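## Task

Scene 1: slide the inner tray of the lighter-coloured slide box out through the box end that lies away from the robot base, by at least a few centimetres, and leave it there. Nothing else may end up noticeably changed. It fails immediately if the gripper grasps the outer case of either box, if either box shifts or rotates beyond a small amount, or if a tray comes out roughly half its length. It only counts if the tray stays out without the robot holding it, and the gripper must release and back away at the end.

## Robot and tools

Robot: one arm with six revolute joints and a parallel two-finger gripper, mounted above a table. Its base may sit slightly tilted. Knocking anything off the table is a failure.

Frame: the scene frame has its origin on the table surface right under the arm base; +z is up, +x points away from the base, +y is to the left when facing +x. Positions are in metres. The box end farther from the base is its +x end, so trays should be pushed in +x, by pressing on the tray's near (base-side) end or edge, never squeezing the outer sleeve. Push gently and stop before the tray is about halfway out.

Tool execute_actions, argument actions: a list holding at most one item. An empty list sends nothing and returns the current state with pictures. One action item is {"rows": [...], "steps": n}; n is 1 to 15 control steps of 1/30 s (default 15) and must be at least 3. Each row is a single list of 7 numbers for the one arm: six absolute joint target angles in radians in the order waist, shoulder, elbow, wrist pitch, wrist yaw, wrist roll, then the gripper opening. Rows are applied one per step; if rows run out, the last one is held. These are absolute joint targets, not offsets. A wait item is {"steps": n} with n up to 300, counted from the previous result, sending no command. Optional pictures: true adds camera images to a non-empty call.

Joint ranges (rad): waist -3.054 to 3.054, shoulder 0.000 to 3.142, elbow 0.000 to 2.356, wrist pitch -1.571 to 1.571, wrist yaw -1.571 to 1.571, wrist roll -3.142 to 3.142. A target more than 0.010 beyond a range end, and further out than the joint's current reading, gets the whole call refused. True ends may differ by 0.010; a target beyond the true end is clipped there and the result may report "joint sent to its limit" (possibly about an earlier move). Missing that line proves nothing.

Opening: -1 to 1, with +1 fully open (0.088 m pad gap) and empty fingers touching near -0.80; values below that add nothing. A full close needs about 0.5 s. To hold something, command clearly below grip_measured; the gap sets squeeze force (about 34 N per pad max). Readings may be off by about 1 mm consistently. Avoid fast slamming closes. For this task the gripper is mainly a pusher; keeping it closed can help.

Motion limits: each joint's sent target stays within a lead of its measured angle (0.211 rad for waist, shoulder, elbow; 0.213 wrist pitch; 0.267 wrist yaw; 0.228 wrist roll), and all targets are pulled back if they would move the hand more than 70 mm from where it is measured. Far moves therefore take several calls. Friction can leave joints short of their targets, especially at long reach, and small changes may not happen; check Joint positions after moving. The arm keeps heading to the last row while you think, until it has nearly stopped or a step is HELD. The final 3 steps of each action run after its result is taken, and the simulation keeps running during your replies.

Result lines: end_effector_position (m) and end_effector_quat_wxyz give the hand pose in the scene frame, plus linear (m/s) and angular (rad/s) velocities. The position is the point between the pads, 3 to 4 cm behind the fingertips; fingers point along the gripper's +x and close along its y. It may be inaccurate at long reach. Joint positions and Joint velocities list the six joints then pad gap (m). grip_measured is the measured opening on the command scale. Joint torques are total drive outputs with offsets and noise, not clean contact forces. "joint command not followed" means a clearance check altered or blocked targets (mounting block or post count as the arm). HELD marks steps where your row was not fully sent. MOTOR HOT appears from 50 °C; at 95 °C an OVER-TEMPERATURE FAULT holds the arm until it cools, and if it does not cool the arm loses power and goes limp, so don't press or hold loads for long. A TORQUE FAULT occurs when contact torque hits a load limit (N m: waist 16.8, shoulder 20.8, elbow 20.8, wrist pitch 5.49, wrist yaw 5.47, wrist roll 5.13); the arm freezes 10 s and drops the rest of the call. Avoid hard shoves.

Cameras cam_high, cam_low, cam_wrist, each 504x504, with pinhole+radial calibration given per camera (K, distortion, T_world_to_cam); fixed cameras may be off by up to about 2.3 degrees and 9 mm, and the wrist pose is computed from joint readings. Tool zoom_image takes camera (one of those names) and region [x0, y0, x1, y1] in pixels from the top-left, at most 504 by 504, and returns a closer view of that camera's latest image.

Tool finished_scene takes scene, the current scene's number, ends and grades it (irreversible) and gives the next task. Before calling it, leave the tray out on its own, open the gripper and move the arm clear. Replying without any tool call ends everything.

Each tool is called after "Call:" as name([rows], argument=value, ...), one row to a line, values as JSON.

## Session

Call:
execute_actions(actions=[])

Scene clock: 0.00 s of 3750.00 s.
end_effector_position=(+0.3507, -0.0079, +0.2057) grip_measured=+0.821 end_effector_quat_wxyz=(+0.677, +0.054, +0.732, -0.060) end_effector_velocity=(+0.001, -0.001, +0.001) end_effector_angular_velocity=(-0.002, -0.012, +0.008)
Joint positions: [-0.681  1.394  1.378 -1.474 -0.786 -0.612  0.079]
Joint velocities: [-0.007 -0.002 -0.002  0.007 -0.007 -0.007  0.   ]
Joint torques (N m, as the arm reports them, + toward a larger angle): no reading
Motor temperatures (°C, as the motors report them): [22 22 21 22 23 22]
Heat: hottest wrist yaw 23 °C (+0.0 °C/min).

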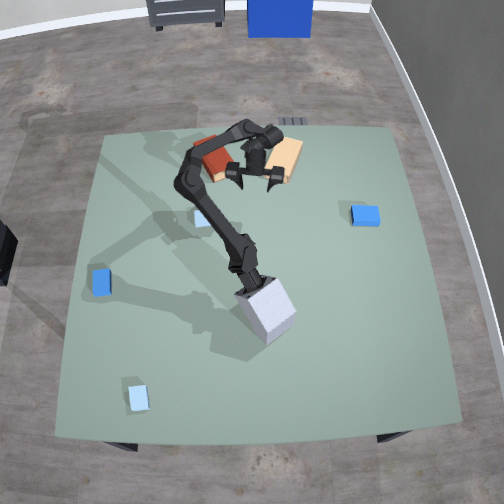

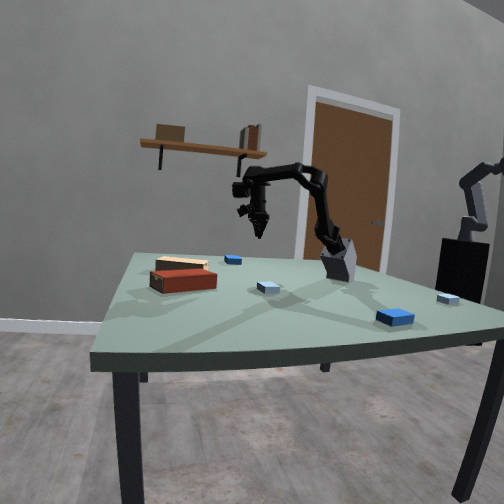

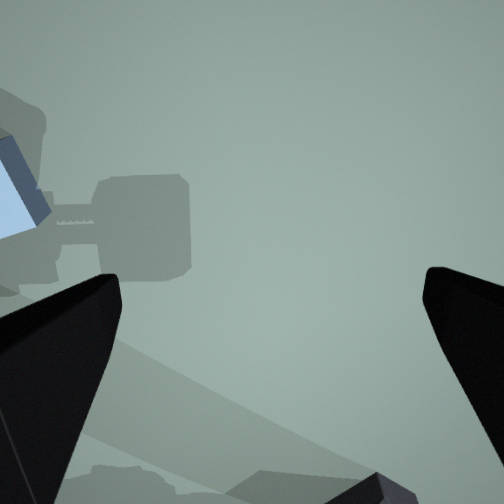

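Call:
zoom_image(camera="cam_high", region=[170,100,330,220])

Call:
zoom_image(camera="cam_low", region=[130,240,250,310])

Region (170, 100, 330, 220) of cam_high's 504x504 image, scaled by 3.150, with more detail than that image has; it fills the top 378 rows of this view, and the rest is white.

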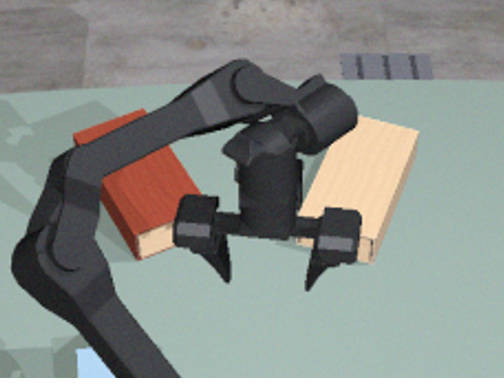

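Region (130, 240, 250, 310) of cam_low's 504x504 image, scaled by 4.200, with more detail than that image has; it fills the top 294 rows of this view, and the rest is white.

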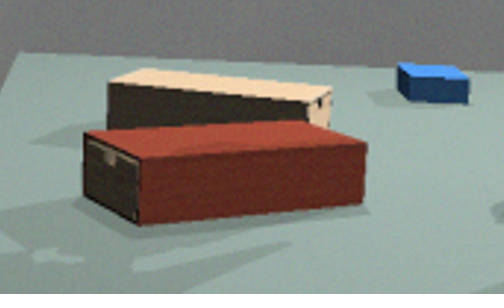

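Call:
execute_actions([
  {"rows":[[0.012,1.5,0.764,1.385,0.251,0.652,-1]],"steps":15},
])

Call:
execute_actions([
  {"steps":75},
])

Call:
execute_actions([
  {"rows":[[0.012,1.86,0.764,1.385,0.251,0.652,-1]],"steps":15},
])

Call:
execute_actions([
  {"steps":20},
], pictures=true)

Scene clock: 1.80 s of 3750.00 s.
end_effector_position=(+0.2284, -0.0572, +0.0614) grip_measured=-0.608 end_effector_quat_wxyz=(+0.461, -0.102, +0.842, -0.261) end_effector_velocity=(-0.277, -0.047, -0.235) end_effector_angular_velocity=(-1.712, +0.605, +0.768)
Joint positions: [-0.137  1.489  0.866 -0.891 -0.071  0.003  0.009]
Joint velocities: [ 1.634  0.105 -1.282  1.516  2.059  1.78  -0.175]
Joint torques (N m, as the arm reports them, + toward a larger angle): [-3.32 -4.16  2.52 -0.23  0.68  0.14]
Motor temperatures (°C, as the motors report them): [23 22 21 22 23 22]
Heat: hottest waist 23 °C (+0.0 °C/min).
Steps of this call (steps 1 to 42: nothing new was sent; steps 43 to 54: the first 12 steps of this action). Readings (joint positions):
43: [-0.662 1.397 1.358 -1.436 -0.747 -0.574]
44: [-0.625 1.400 1.331 -1.393 -0.697 -0.532]
46: [-0.544 1.425 1.259 -1.310 -0.594 -0.444]
50: [-0.359 1.475 1.073 -1.112 -0.351 -0.237]
54: the state above

Scene clock: 4.30 s of 3750.00 s.
end_effector_position=(+0.5417, +0.0418, +0.2004) grip_measured=-0.812 end_effector_quat_wxyz=(+0.995, +0.058, -0.050, -0.067) end_effector_velocity=(-0.000, -0.001, -0.001) end_effector_angular_velocity=(-0.009, +0.010, +0.000)
Joint positions: [0.009 1.487 0.764 1.384 0.254 0.649 0.   ]
Joint velocities: [-0.002 -0.002 -0.002 -0.007 -0.007 -0.007  0.   ]
Joint torques (N m, as the arm reports them, + toward a larger angle): [-3.02 -5.16  2.75  1.53  0.27  0.11]
Motor temperatures (°C, as the motors report them): [23 22 21 22 23 22]
Heat: hottest waist 23 °C (+0.0 °C/min).
Kept back: nothing.
Steps of this call (steps 1 to 3: the last 3 steps of your previous action; steps 4 to 75: the robot went on to your last target). Readings (joint positions):
1: [-0.090 1.492 0.831 -0.840 -0.003 0.062]
2: [-0.057 1.495 0.806 -0.785 0.062 0.122]
4: [-0.030 1.488 0.781 -0.724 0.140 0.199]
8: [-0.028 1.459 0.756 -0.523 0.234 0.429]
75: the state above
The arm was judged still, so your last target was given up. Only a new action makes it travel on or press farther. Fingers that are still opening or closing keep moving.

Scene clock: 4.70 s of 3750.00 s.
end_effector_position=(+0.5123, -0.0408, +0.0658) grip_measured=-0.812 end_effector_quat_wxyz=(+0.982, +0.027, +0.094, -0.162) end_effector_velocity=(-0.051, -0.060, -0.097) end_effector_angular_velocity=(-0.054, +0.253, -0.125)
Joint positions: [0.009 1.835 0.763 1.381 0.254 0.649 0.   ]
Joint velocities: [ 0.002  0.247 -0.037  0.007 -0.007 -0.037  0.   ]
Joint torques (N m, as the arm reports them, + toward a larger angle): [-3.94 -6.4   1.47  1.79  0.34  0.11]
Motor temperatures (°C, as the motors report them): [23 22 21 22 23 22]
Heat: hottest waist 23 °C (+0.0 °C/min).
Steps of this call (steps 1 to 12: the first 12 steps of this action). Readings (joint positions):
1: [0.009 1.508 0.765 1.397 0.254 0.649]
2: [0.009 1.532 0.770 1.401 0.254 0.649]
4: [0.009 1.598 0.773 1.392 0.254 0.649]
8: [0.009 1.755 0.773 1.387 0.254 0.649]
12: the state above

Scene clock: 5.37 s of 3750.00 s.
end_effector_position=(+0.5112, -0.0422, +0.0637) grip_measured=-0.812 end_effector_quat_wxyz=(+0.982, +0.027, +0.095, -0.163) end_effector_velocity=(-0.001, -0.001, -0.001) end_effector_angular_velocity=(-0.006, +0.011, +0.002)
Joint positions: [0.009 1.843 0.762 1.387 0.254 0.649 0.   ]
Joint velocities: [-0.002 -0.002 -0.002 -0.007 -0.007 -0.007  0.   ]
Joint torques (N m, as the arm reports them, + toward a larger angle): [-3.94 -4.66  1.35  1.34  0.34  0.11]
Motor temperatures (°C, as the motors report them): [23 22 21 22 23 22]
Heat: hottest waist 23 °C (+0.0 °C/min).
Kept back: nothing.
Steps of this call (steps 1 to 3: the last 3 steps of your previous action; steps 4 to 15: the robot went on to your last target; steps 16 to 20: nothing new was sent). Readings (joint positions):
1: [0.009 1.840 0.762 1.381 0.254 0.649]
2: [0.009 1.842 0.762 1.382 0.254 0.649]
4: [0.009 1.842 0.762 1.386 0.254 0.649]
8: [0.009 1.843 0.762 1.387 0.254 0.649]
20: the state above
The arm was judged still, so your last target was given up. Only a new action makes it travel on or press farther. Fingers that are still opening or closing keep moving.
camera_calibration (this result's frames):
cam_wrist: T_world_to_cam=[[-0.338941, -0.940088, -0.0367846, 0.143026], [-0.510476, 0.21661, -0.832163, 0.340525], [0.790274, -0.263277, -0.55331, -0.301428], [0, 0, 0, 1]] pos_world=[0.460518, -0.0186623, 0.12185]

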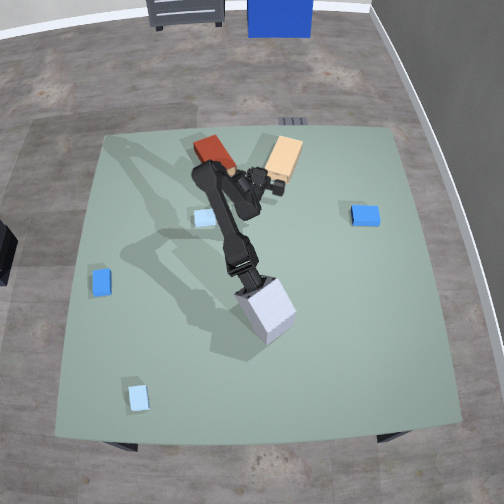

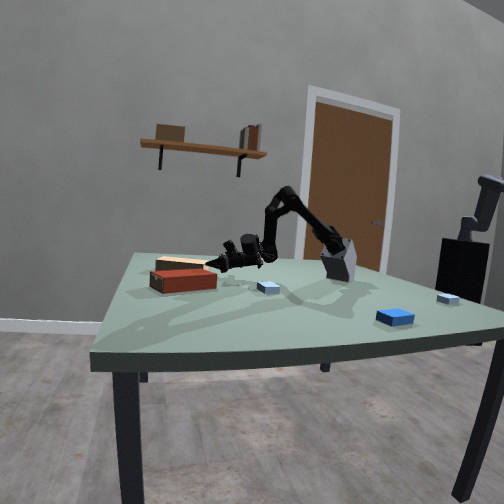

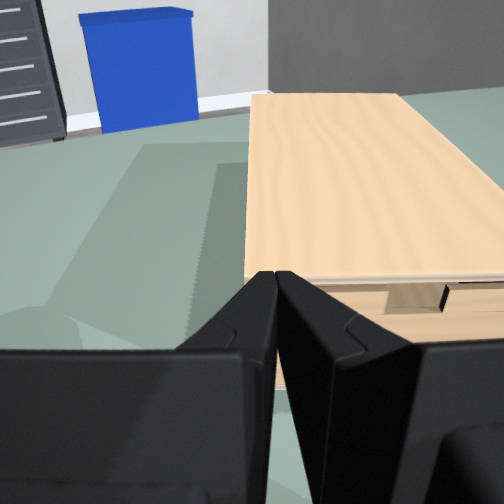

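Call:
execute_actions([
  {"rows":[[0.03,1.8,0.68,1.44,0.28,0.64,-1],[0.03,1.8,0.68,1.44,0.28,0.64,-1],[0.03,1.8,0.68,1.44,0.28,0.64,-1],[0.03,1.8,0.68,1.44,0.28,0.64,-1],[0.05,1.8,0.613,1.511,0.305,0.64,-1],[0.05,1.8,0.613,1.511,0.305,0.64,-1],[0.05,1.8,0.613,1.511,0.305,0.64,-1],[0.05,1.8,0.613,1.511,0.305,0.64,-1],[0.068,1.905,0.613,1.511,0.305,0.64,-1]],"steps":15},
])

Call:
execute_actions([
  {"steps":15},
], pictures=true)

Scene clock: 6.07 s of 3750.00 s.
end_effector_position=(+0.4714, -0.0377, +0.0485) grip_measured=-0.812 end_effector_quat_wxyz=(+0.978, +0.028, +0.111, -0.172) end_effector_velocity=(-0.107, -0.058, -0.167) end_effector_angular_velocity=(-0.012, +0.483, -0.181)
Joint positions: [0.057 1.859 0.627 1.502 0.298 0.644 0.   ]
Joint velocities: [ 0.1    0.383 -0.115 -0.007  0.007 -0.007  0.   ]
Joint torques (N m, as the arm reports them, + toward a larger angle): [-3.67 -4.56 -0.11  1.62  0.69 -0.11]
Motor temperatures (°C, as the motors report them): [23 22 21 22 23 22]
Heat: hottest waist 23 °C (+0.0 °C/min).
Steps of this call (steps 1 to 9: nothing new was sent; steps 10 to 21: the first 12 steps of this action). Readings (joint positions):
10: [0.010 1.841 0.752 1.397 0.256 0.649]
11: [0.014 1.835 0.735 1.411 0.261 0.649]
13: [0.020 1.825 0.708 1.423 0.268 0.647]
17: [0.039 1.814 0.642 1.485 0.291 0.644]
21: the state above

Scene clock: 6.57 s of 3750.00 s.
end_effector_position=(+0.4628, -0.0425, +0.0376) grip_measured=-0.812 end_effector_quat_wxyz=(+0.975, +0.025, +0.125, -0.180) end_effector_velocity=(-0.003, -0.002, -0.003) end_effector_angular_velocity=(-0.007, +0.020, -0.002)
Joint positions: [0.063 1.888 0.616 1.511 0.301 0.644 0.   ]
Joint velocities: [-0.002  0.002 -0.007 -0.007 -0.007 -0.007  0.   ]
Joint torques (N m, as the arm reports them, + toward a larger angle): [-3.33 -4.16 -0.02  1.47  0.66 -0.11]
Motor temperatures (°C, as the motors report them): [23 22 21 22 23 22]
Heat: hottest waist 23 °C (+0.0 °C/min).
Kept back: nothing.
Steps of this call (steps 1 to 3: the last 3 steps of your previous action; steps 4 to 15: the robot went on to your last target). Readings (joint positions):
1: [0.060 1.870 0.623 1.503 0.298 0.644]
2: [0.061 1.878 0.620 1.503 0.299 0.644]
4: [0.062 1.887 0.616 1.506 0.300 0.644]
8: [0.063 1.888 0.616 1.511 0.301 0.644]
15: the state above
camera_calibration (this result's frames):
cam_wrist: T_world_to_cam=[[-0.371689, -0.928185, -0.0178944, 0.140272], [-0.553321, 0.236971, -0.798549, 0.313654], [0.745442, -0.286911, -0.601664, -0.25619], [0, 0, 0, 1]] pos_world=[0.416663, -0.0176324, 0.0988379]

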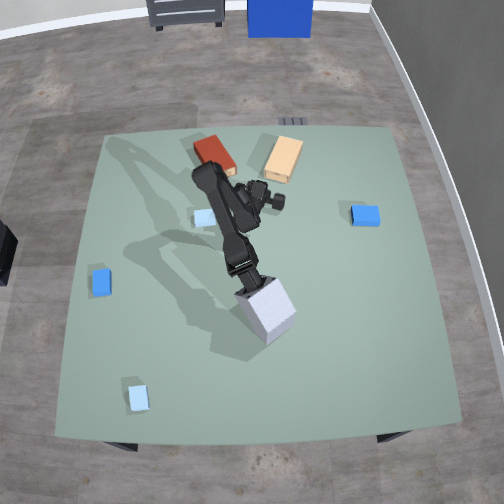

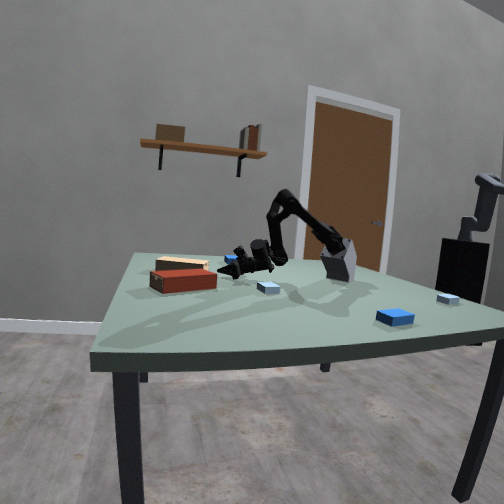

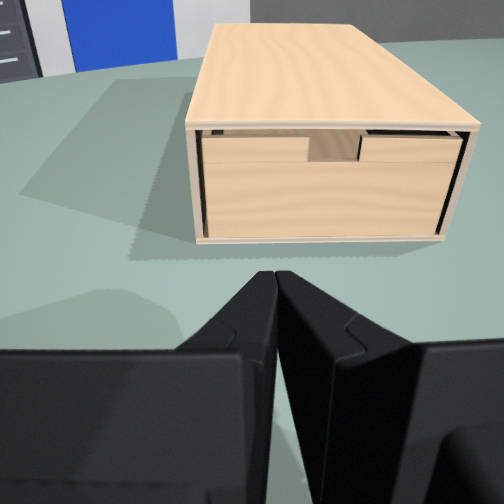

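Call:
execute_actions([
  {"rows":[[0.015,1.91,0.613,1.511,0.255,0.655,-1],[0.015,1.91,0.613,1.511,0.255,0.655,-1],[0.015,1.91,0.613,1.511,0.255,0.655,-1],[0.015,1.91,0.613,1.511,0.255,0.655,-1],[0.015,1.91,0.613,1.511,0.255,0.655,-1],[0,1.918,0.65,1.48,0.24,0.66,-1],[0,1.918,0.65,1.48,0.24,0.66,-1],[-0.015,1.925,0.69,1.45,0.225,0.66,-1],[-0.015,1.925,0.69,1.45,0.225,0.66,-1],[-0.03,1.935,0.73,1.42,0.21,0.66,-1],[-0.03,1.935,0.73,1.42,0.21,0.66,-1],[-0.04,1.945,0.764,1.39,0.2,0.665,-1]],"steps":15},
])

Call:
execute_actions([
  {"steps":12},
], pictures=true)

Scene clock: 7.23 s of 3750.00 s.
end_effector_position=(+0.4841, -0.0674, +0.0422) grip_measured=-0.812 end_effector_quat_wxyz=(+0.975, +0.021, +0.127, -0.182) end_effector_velocity=(+0.131, -0.070, -0.003) end_effector_angular_velocity=(+0.002, +0.036, -0.018)
Joint positions: [-0.019  1.915  0.704  1.437  0.224  0.657  0.   ]
Joint velocities: [-0.212  0.115  0.569 -0.505 -0.212  0.051  0.   ]
Joint torques (N m, as the arm reports them, + toward a larger angle): [-4.54 -4.18  1.57  1.12  0.25  0.18]
Motor temperatures (°C, as the motors report them): [23 22 21 23 23 22]
Heat: hottest waist 23 °C (+0.0 °C/min).
Steps of this call (steps 1 to 8: the robot went on to your last target; steps 9 to 20: the first 12 steps of this action). Readings (joint positions):
9: [0.059 1.889 0.616 1.511 0.292 0.643]
10: [0.049 1.890 0.616 1.511 0.283 0.644]
12: [0.030 1.892 0.616 1.511 0.275 0.647]
16: [0.007 1.899 0.638 1.487 0.251 0.653]
20: the state above

Scene clock: 7.63 s of 3750.00 s.
end_effector_position=(+0.4965, -0.0741, +0.0423) grip_measured=-0.812 end_effector_quat_wxyz=(+0.975, +0.021, +0.127, -0.182) end_effector_velocity=(+0.001, -0.004, +0.002) end_effector_angular_velocity=(-0.014, -0.002, -0.010)
Joint positions: [-0.039  1.928  0.759  1.394  0.205  0.661  0.   ]
Joint velocities: [-0.007  0.002  0.007 -0.007  0.007 -0.007  0.   ]
Joint torques (N m, as the arm reports them, + toward a larger angle): [-4.76 -4.61  1.51  1.19  0.31  0.12]
Motor temperatures (°C, as the motors report them): [23 22 21 23 23 22]
Heat: hottest waist 23 °C (+0.0 °C/min).
Kept back: nothing.
Steps of this call (steps 1 to 3: the last 3 steps of your previous action; steps 4 to 12: the robot went on to your last target). Readings (joint positions):
1: [-0.025 1.919 0.721 1.424 0.219 0.658]
2: [-0.030 1.921 0.734 1.416 0.215 0.659]
4: [-0.036 1.923 0.748 1.406 0.211 0.660]
8: [-0.039 1.926 0.757 1.396 0.206 0.661]
12: the state above
camera_calibration (this result's frames):
cam_wrist: T_world_to_cam=[[-0.376125, -0.926532, -0.00825909, 0.125455], [-0.557591, 0.233455, -0.796612, 0.345292], [0.740015, -0.295021, -0.604435, -0.285321], [0, 0, 0, 1]] pos_world=[0.45086, -0.0485479, 0.103642]

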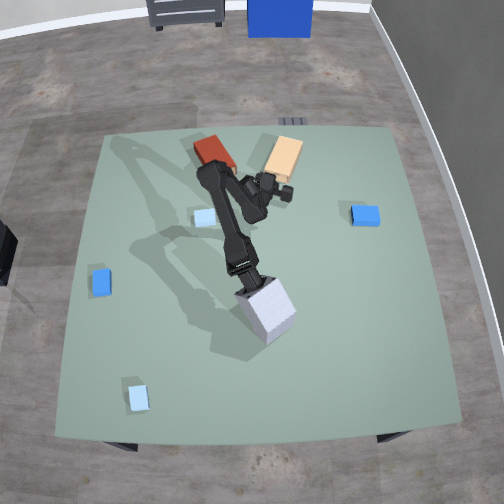

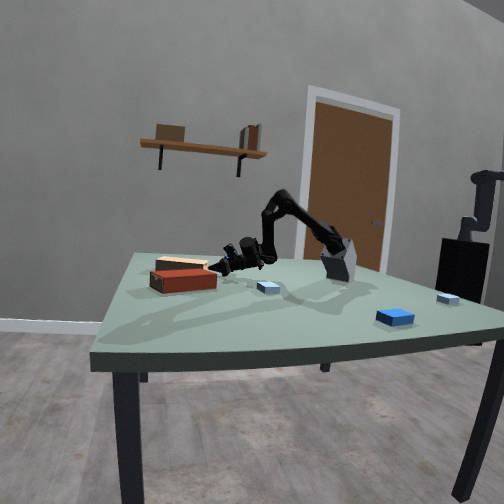

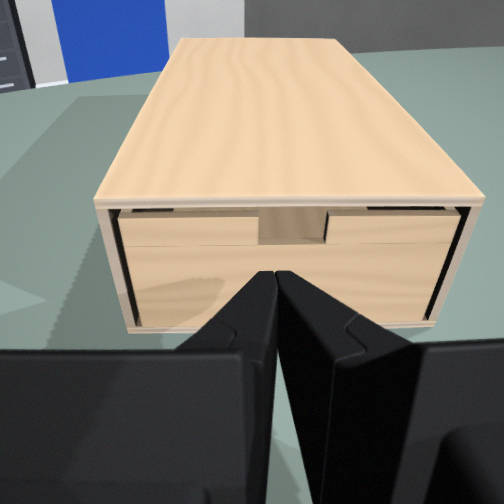

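Call:
execute_actions([
  {"rows":[[-0.04,1.975,0.764,1.39,0.2,0.665,-1]],"steps":15},
])

Call:
execute_actions([
  {"rows":[[-0.05,1.985,0.8,1.365,0.19,0.665,-1],[-0.05,1.985,0.8,1.365,0.19,0.665,-1],[-0.05,1.985,0.8,1.365,0.19,0.665,-1],[-0.05,1.985,0.8,1.365,0.19,0.665,-1],[-0.058,1.995,0.84,1.335,0.18,0.668,-1],[-0.058,1.995,0.84,1.335,0.18,0.668,-1],[-0.058,1.995,0.84,1.335,0.18,0.668,-1],[-0.058,1.995,0.84,1.335,0.18,0.668,-1],[-0.066,2.005,0.88,1.305,0.172,0.67,-1]],"steps":15},
])

Call:
execute_actions([
  {"steps":12},
], pictures=true)

Scene clock: 8.23 s of 3750.00 s.
end_effector_position=(+0.4912, -0.0812, +0.0318) grip_measured=-0.812 end_effector_quat_wxyz=(+0.972, +0.019, +0.139, -0.190) end_effector_velocity=(-0.002, -0.002, -0.003) end_effector_angular_velocity=(-0.006, +0.024, -0.006)
Joint positions: [-0.039  1.959  0.762  1.391  0.205  0.662  0.   ]
Joint velocities: [-0.002 -0.002 -0.002 -0.022 -0.007 -0.007  0.   ]
Joint torques (N m, as the arm reports them, + toward a larger angle): [-4.71 -4.52  0.94  1.33  0.31  0.11]
Motor temperatures (°C, as the motors report them): [23 23 21 23 23 22]
Heat: hottest waist 23 °C (+0.0 °C/min).
Steps of this call (steps 1 to 6: the robot went on to your last target; steps 7 to 18: the first 12 steps of this action). Readings (joint positions):
7: [-0.039 1.932 0.760 1.393 0.205 0.661]
8: [-0.039 1.936 0.762 1.393 0.205 0.661]
10: [-0.039 1.947 0.762 1.392 0.205 0.662]
14: [-0.039 1.958 0.762 1.391 0.205 0.662]
18: the state above

Scene clock: 8.73 s of 3750.00 s.
end_effector_position=(+0.5136, -0.0899, +0.0312) grip_measured=-0.812 end_effector_quat_wxyz=(+0.972, +0.019, +0.139, -0.189) end_effector_velocity=(+0.041, -0.016, +0.005) end_effector_angular_velocity=(-0.005, -0.015, +0.001)
Joint positions: [-0.063  1.984  0.861  1.319  0.18   0.666  0.   ]
Joint velocities: [-0.046  0.037  0.173 -0.125 -0.037  0.007  0.   ]
Joint torques (N m, as the arm reports them, + toward a larger angle): [-5.16 -4.69  1.17  1.22  0.32  0.1 ]
Motor temperatures (°C, as the motors report them): [23 23 21 23 23 22]
Heat: hottest waist 23 °C (+0.0 °C/min).
Steps of this call (steps 1 to 3: the last 3 steps of your previous action; steps 4 to 15: the first 12 steps of this action). Readings (joint positions):
4: [-0.041 1.960 0.767 1.387 0.202 0.662]
5: [-0.042 1.962 0.775 1.380 0.200 0.662]
7: [-0.046 1.965 0.786 1.375 0.198 0.662]
11: [-0.055 1.975 0.822 1.348 0.188 0.664]
15: the state above

Scene clock: 9.13 s of 3750.00 s.
end_effector_position=(+0.5168, -0.0909, +0.0313) grip_measured=-0.812 end_effector_quat_wxyz=(+0.972, +0.020, +0.139, -0.189) end_effector_velocity=(-0.001, -0.000, -0.000) end_effector_angular_velocity=(-0.018, +0.008, +0.011)
Joint positions: [-0.066  1.986  0.875  1.308  0.177  0.667  0.   ]
Joint velocities: [-0.002  0.002 -0.002  0.007 -0.007 -0.022  0.   ]
Joint torques (N m, as the arm reports them, + toward a larger angle): [-5.11 -4.66  1.65  1.16  0.3   0.12]
Motor temperatures (°C, as the motors report them): [23 23 21 23 23 22]
Heat: hottest waist 23 °C (+0.0 °C/min).
Kept back: nothing.
Steps of this call (steps 1 to 3: the last 3 steps of your previous action; steps 4 to 12: the robot went on to your last target). Readings (joint positions):
1: [-0.064 1.985 0.866 1.316 0.179 0.666]
2: [-0.065 1.985 0.868 1.314 0.179 0.666]
4: [-0.065 1.986 0.872 1.311 0.178 0.666]
8: [-0.066 1.986 0.874 1.309 0.177 0.666]
12: the state above
camera_calibration (this result's frames):
cam_wrist: T_world_to_cam=[[-0.388272, -0.921544, 0.0012844, 0.123951], [-0.573063, 0.240355, -0.783472, 0.35995], [0.721695, -0.304936, -0.621426, -0.302875], [0, 0, 0, 1]] pos_world=[0.472984, -0.0646474, 0.0936374]

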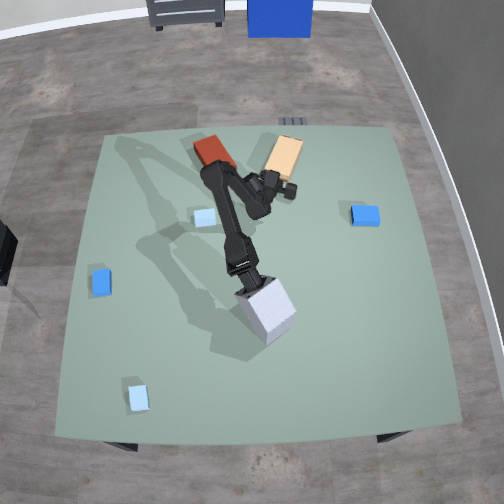

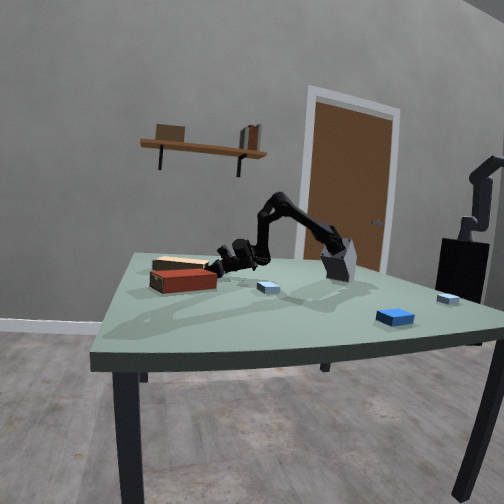

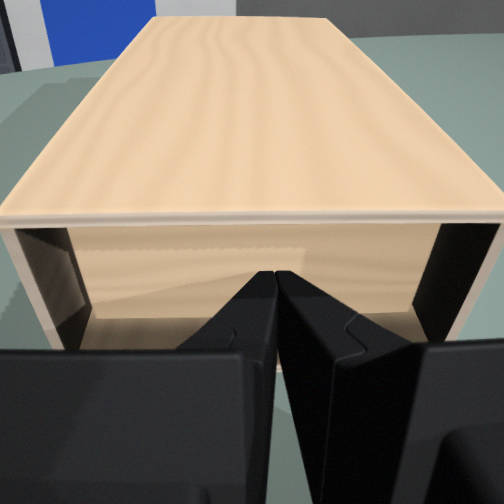

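Call:
execute_actions([
  {"rows":[[-0.074,2.018,0.92,1.275,0.163,0.67,-1],[-0.074,2.018,0.92,1.275,0.163,0.67,-1],[-0.074,2.018,0.92,1.275,0.163,0.67,-1],[-0.074,2.018,0.92,1.275,0.163,0.67,-1],[-0.085,2.035,0.975,1.235,0.152,0.672,-1]],"steps":15},
])

Call:
execute_actions([
  {"steps":10},
], pictures=true)

Call:
zoom_image(camera="cam_low", region=[130,235,250,300])

Scene clock: 9.67 s of 3750.00 s.
end_effector_position=(+0.5361, -0.0990, +0.0298) grip_measured=-0.812 end_effector_quat_wxyz=(+0.972, +0.019, +0.140, -0.189) end_effector_velocity=(+0.009, -0.003, +0.000) end_effector_angular_velocity=(-0.008, +0.005, +0.001)
Joint positions: [-0.084  2.014  0.966  1.242  0.158  0.668  0.   ]
Joint velocities: [-0.007  0.007  0.042 -0.037 -0.007 -0.007  0.   ]
Joint torques (N m, as the arm reports them, + toward a larger angle): [-5.43 -4.99  1.97  1.13  0.32  0.13]
Motor temperatures (°C, as the motors report them): [23 23 21 23 23 22]
Heat: hottest waist 23 °C (+0.0 °C/min).
Steps of this call (steps 1 to 4: the robot went on to your last target; steps 5 to 16: the first 12 steps of this action). Readings (joint positions):
5: [-0.067 1.988 0.881 1.302 0.175 0.667]
6: [-0.068 1.991 0.890 1.294 0.173 0.667]
8: [-0.071 1.996 0.904 1.286 0.170 0.667]
12: [-0.081 2.011 0.953 1.251 0.160 0.668]
16: the state above

Scene clock: 10.00 s of 3750.00 s.
end_effector_position=(+0.5370, -0.0993, +0.0299) grip_measured=-0.812 end_effector_quat_wxyz=(+0.972, +0.019, +0.141, -0.189) end_effector_velocity=(-0.001, +0.001, -0.002) end_effector_angular_velocity=(+0.002, +0.019, +0.013)
Joint positions: [-0.085  2.015  0.97   1.238  0.157  0.668  0.   ]
Joint velocities: [-0.002 -0.002 -0.002 -0.007 -0.022 -0.007  0.   ]
Joint torques (N m, as the arm reports them, + toward a larger angle): [-5.47 -4.85  1.88  1.14  0.31  0.12]
Motor temperatures (°C, as the motors report them): [23 23 21 23 23 22]
Heat: hottest waist 23 °C (+0.0 °C/min).
Kept back: nothing.
Steps of this call (steps 1 to 3: the last 3 steps of your previous action; steps 4 to 10: the robot went on to your last target). Readings (joint positions):
1: [-0.084 2.014 0.967 1.241 0.158 0.668]
2: [-0.084 2.015 0.968 1.240 0.158 0.668]
4: [-0.085 2.015 0.969 1.239 0.157 0.668]
8: [-0.085 2.015 0.970 1.239 0.157 0.668]
10: the state above
camera_calibration (this result's frames):
cam_wrist: T_world_to_cam=[[-0.387826, -0.921724, 0.00398487, 0.123639], [-0.576382, 0.239141, -0.781406, 0.374015], [0.719288, -0.305346, -0.62401, -0.319543], [0, 0, 0, 1]] pos_world=[0.493369, -0.0730522, 0.0923669]

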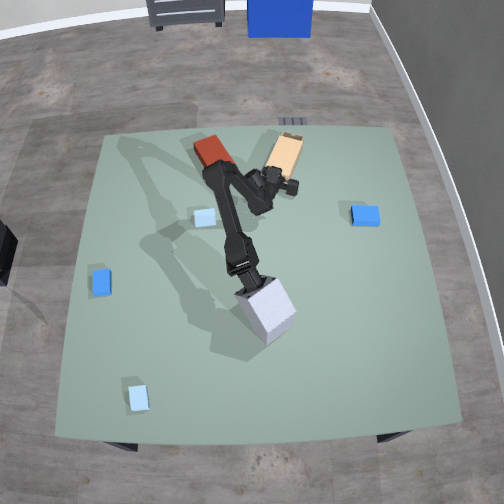

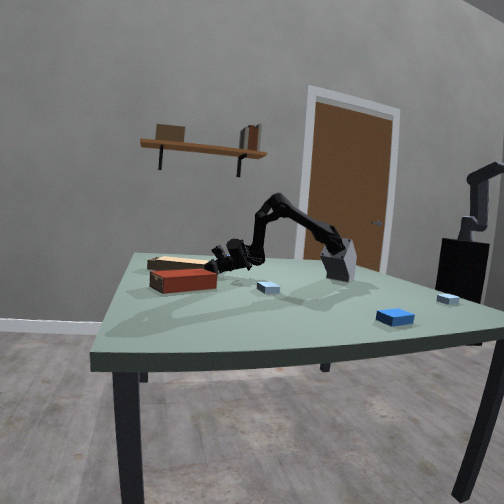

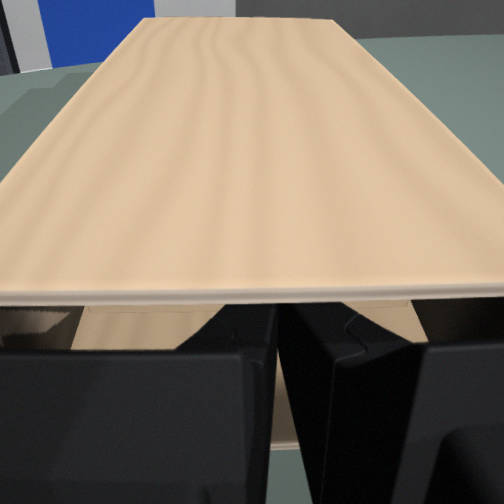

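Region (130, 235, 250, 300) of cam_low's 504x504 image, scaled by 4.200, with more detail than that image has; it fills the top 273 rows of this view, and the rest is white.

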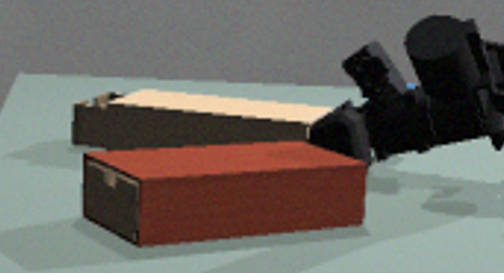

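Call:
execute_actions([
  {"rows":[[-0.074,1.99,0.92,1.275,0.163,0.67,-1],[-0.074,1.99,0.92,1.275,0.163,0.67,-1],[-0.074,1.99,0.92,1.275,0.163,0.67,-1],[-0.06,1.97,0.84,1.335,0.18,0.668,-1],[-0.06,1.97,0.84,1.335,0.18,0.668,-1],[-0.06,1.97,0.84,1.335,0.18,0.668,-1],[-0.04,1.945,0.764,1.39,0.2,0.665,-1],[-0.04,1.945,0.764,1.39,0.2,0.665,-1],[-0.04,1.945,0.764,1.39,0.2,0.665,-1],[0,1.9,0.63,1.5,0.25,0.655,-1]],"steps":15},
])

Call:
execute_actions([
  {"rows":[[0,1.6,0.55,1.5,0.25,0.655,-1]],"steps":15},
])

Call:
execute_actions([
  {"steps":10},
], pictures=true)

Scene clock: 10.53 s of 3750.00 s.
end_effector_position=(+0.4804, -0.0733, +0.0382) grip_measured=-0.812 end_effector_quat_wxyz=(+0.973, +0.022, +0.130, -0.188) end_effector_velocity=(-0.199, +0.119, +0.015) end_effector_angular_velocity=(+0.040, +0.085, +0.023)
Joint positions: [-0.025  1.935  0.703  1.445  0.223  0.663  0.   ]
Joint velocities: [ 0.295 -0.344 -0.911  0.52   0.212 -0.051  0.   ]
Joint torques (N m, as the arm reports them, + toward a larger angle): [-4.48 -6.15  1.32  1.33  0.68 -0.1 ]
Motor temperatures (°C, as the motors report them): [23 23 21 23 23 22]
Heat: hottest waist 23 °C (+0.0 °C/min).
Steps of this call (steps 1 to 4: the robot went on to your last target; steps 5 to 16: the first 12 steps of this action). Readings (joint positions):
5: [-0.085 2.015 0.965 1.245 0.157 0.669]
6: [-0.084 2.014 0.956 1.255 0.157 0.669]
8: [-0.081 2.007 0.929 1.277 0.161 0.669]
12: [-0.062 1.980 0.834 1.344 0.182 0.669]
16: the state above

Scene clock: 11.03 s of 3750.00 s.
end_effector_position=(+0.4850, -0.0100, +0.1306) grip_measured=-0.812 end_effector_quat_wxyz=(+0.991, +0.041, +0.035, -0.126) end_effector_velocity=(-0.029, -0.015, -0.021) end_effector_angular_velocity=(-0.016, +0.103, -0.054)
Joint positions: [-0.005  1.613  0.56   1.501  0.246  0.658  0.   ]
Joint velocities: [-0.002 -0.007 -0.1   -0.022 -0.007 -0.007  0.   ]
Joint torques (N m, as the arm reports them, + toward a larger angle): [-2.96 -6.38  1.05  1.48  0.6  -0.11]
Motor temperatures (°C, as the motors report them): [23 23 21 23 23 22]
Heat: hottest waist 23 °C (+0.0 °C/min).
Steps of this call (steps 1 to 3: the last 3 steps of your previous action; steps 4 to 15: the first 12 steps of this action). Readings (joint positions):
4: [-0.007 1.890 0.636 1.472 0.238 0.660]
5: [-0.006 1.849 0.607 1.474 0.240 0.660]
7: [-0.005 1.749 0.573 1.491 0.245 0.659]
11: [-0.005 1.623 0.569 1.508 0.245 0.658]
15: the state above

Scene clock: 11.37 s of 3750.00 s.
end_effector_position=(+0.4839, -0.0101, +0.1303) grip_measured=-0.812 end_effector_quat_wxyz=(+0.990, +0.041, +0.036, -0.126) end_effector_velocity=(-0.001, +0.002, +0.000) end_effector_angular_velocity=(-0.004, +0.009, +0.007)
Joint positions: [-0.004  1.611  0.556  1.5    0.246  0.658  0.   ]
Joint velocities: [ 0.002 -0.012 -0.007 -0.007 -0.007 -0.007  0.   ]
Joint torques (N m, as the arm reports them, + toward a larger angle): [-2.93 -6.46  0.73  1.45  0.62 -0.11]
Motor temperatures (°C, as the motors report them): [23 23 21 23 23 22]
Heat: hottest waist 23 °C (+0.0 °C/min).
Kept back: nothing.
Steps of this call (steps 1 to 3: the last 3 steps of your previous action; steps 4 to 10: the robot went on to your last target). Readings (joint positions):
1: [-0.005 1.613 0.558 1.501 0.246 0.658]
2: [-0.004 1.613 0.556 1.501 0.246 0.658]
4: [-0.004 1.613 0.556 1.500 0.246 0.658]
8: [-0.004 1.611 0.556 1.500 0.246 0.658]
10: the state above
camera_calibration (this result's frames):
cam_wrist: T_world_to_cam=[[-0.266194, -0.959844, -0.0885445, 0.137687], [-0.418158, 0.197754, -0.886587, 0.337313], [0.868496, -0.198978, -0.454007, -0.284741], [0, 0, 0, 1]] pos_world=[0.424997, 0.0087962, 0.181974]

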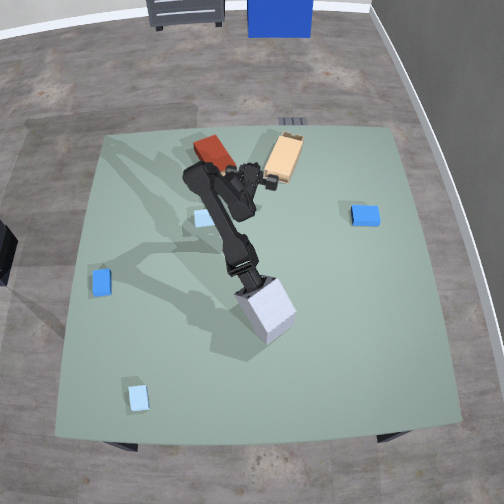

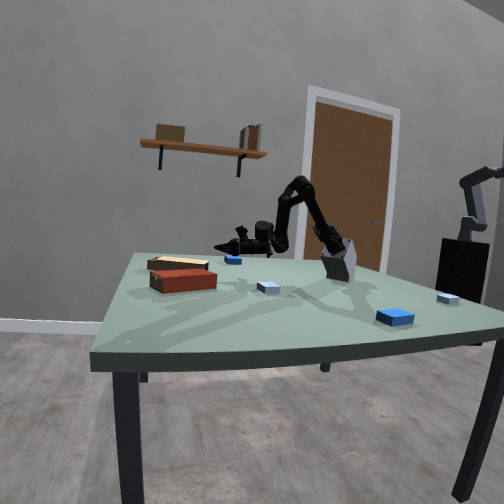

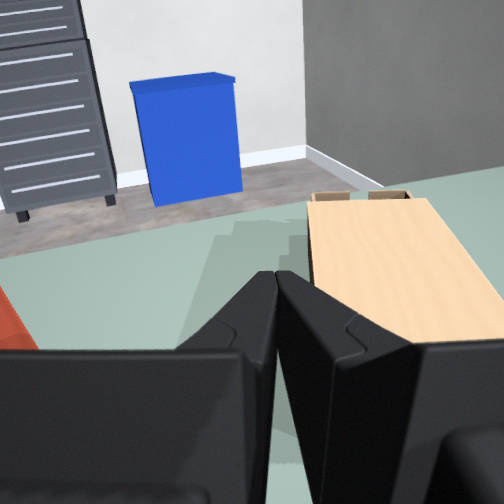

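Call:
finished_scene(scene=1)

The scene is finished: the task was done.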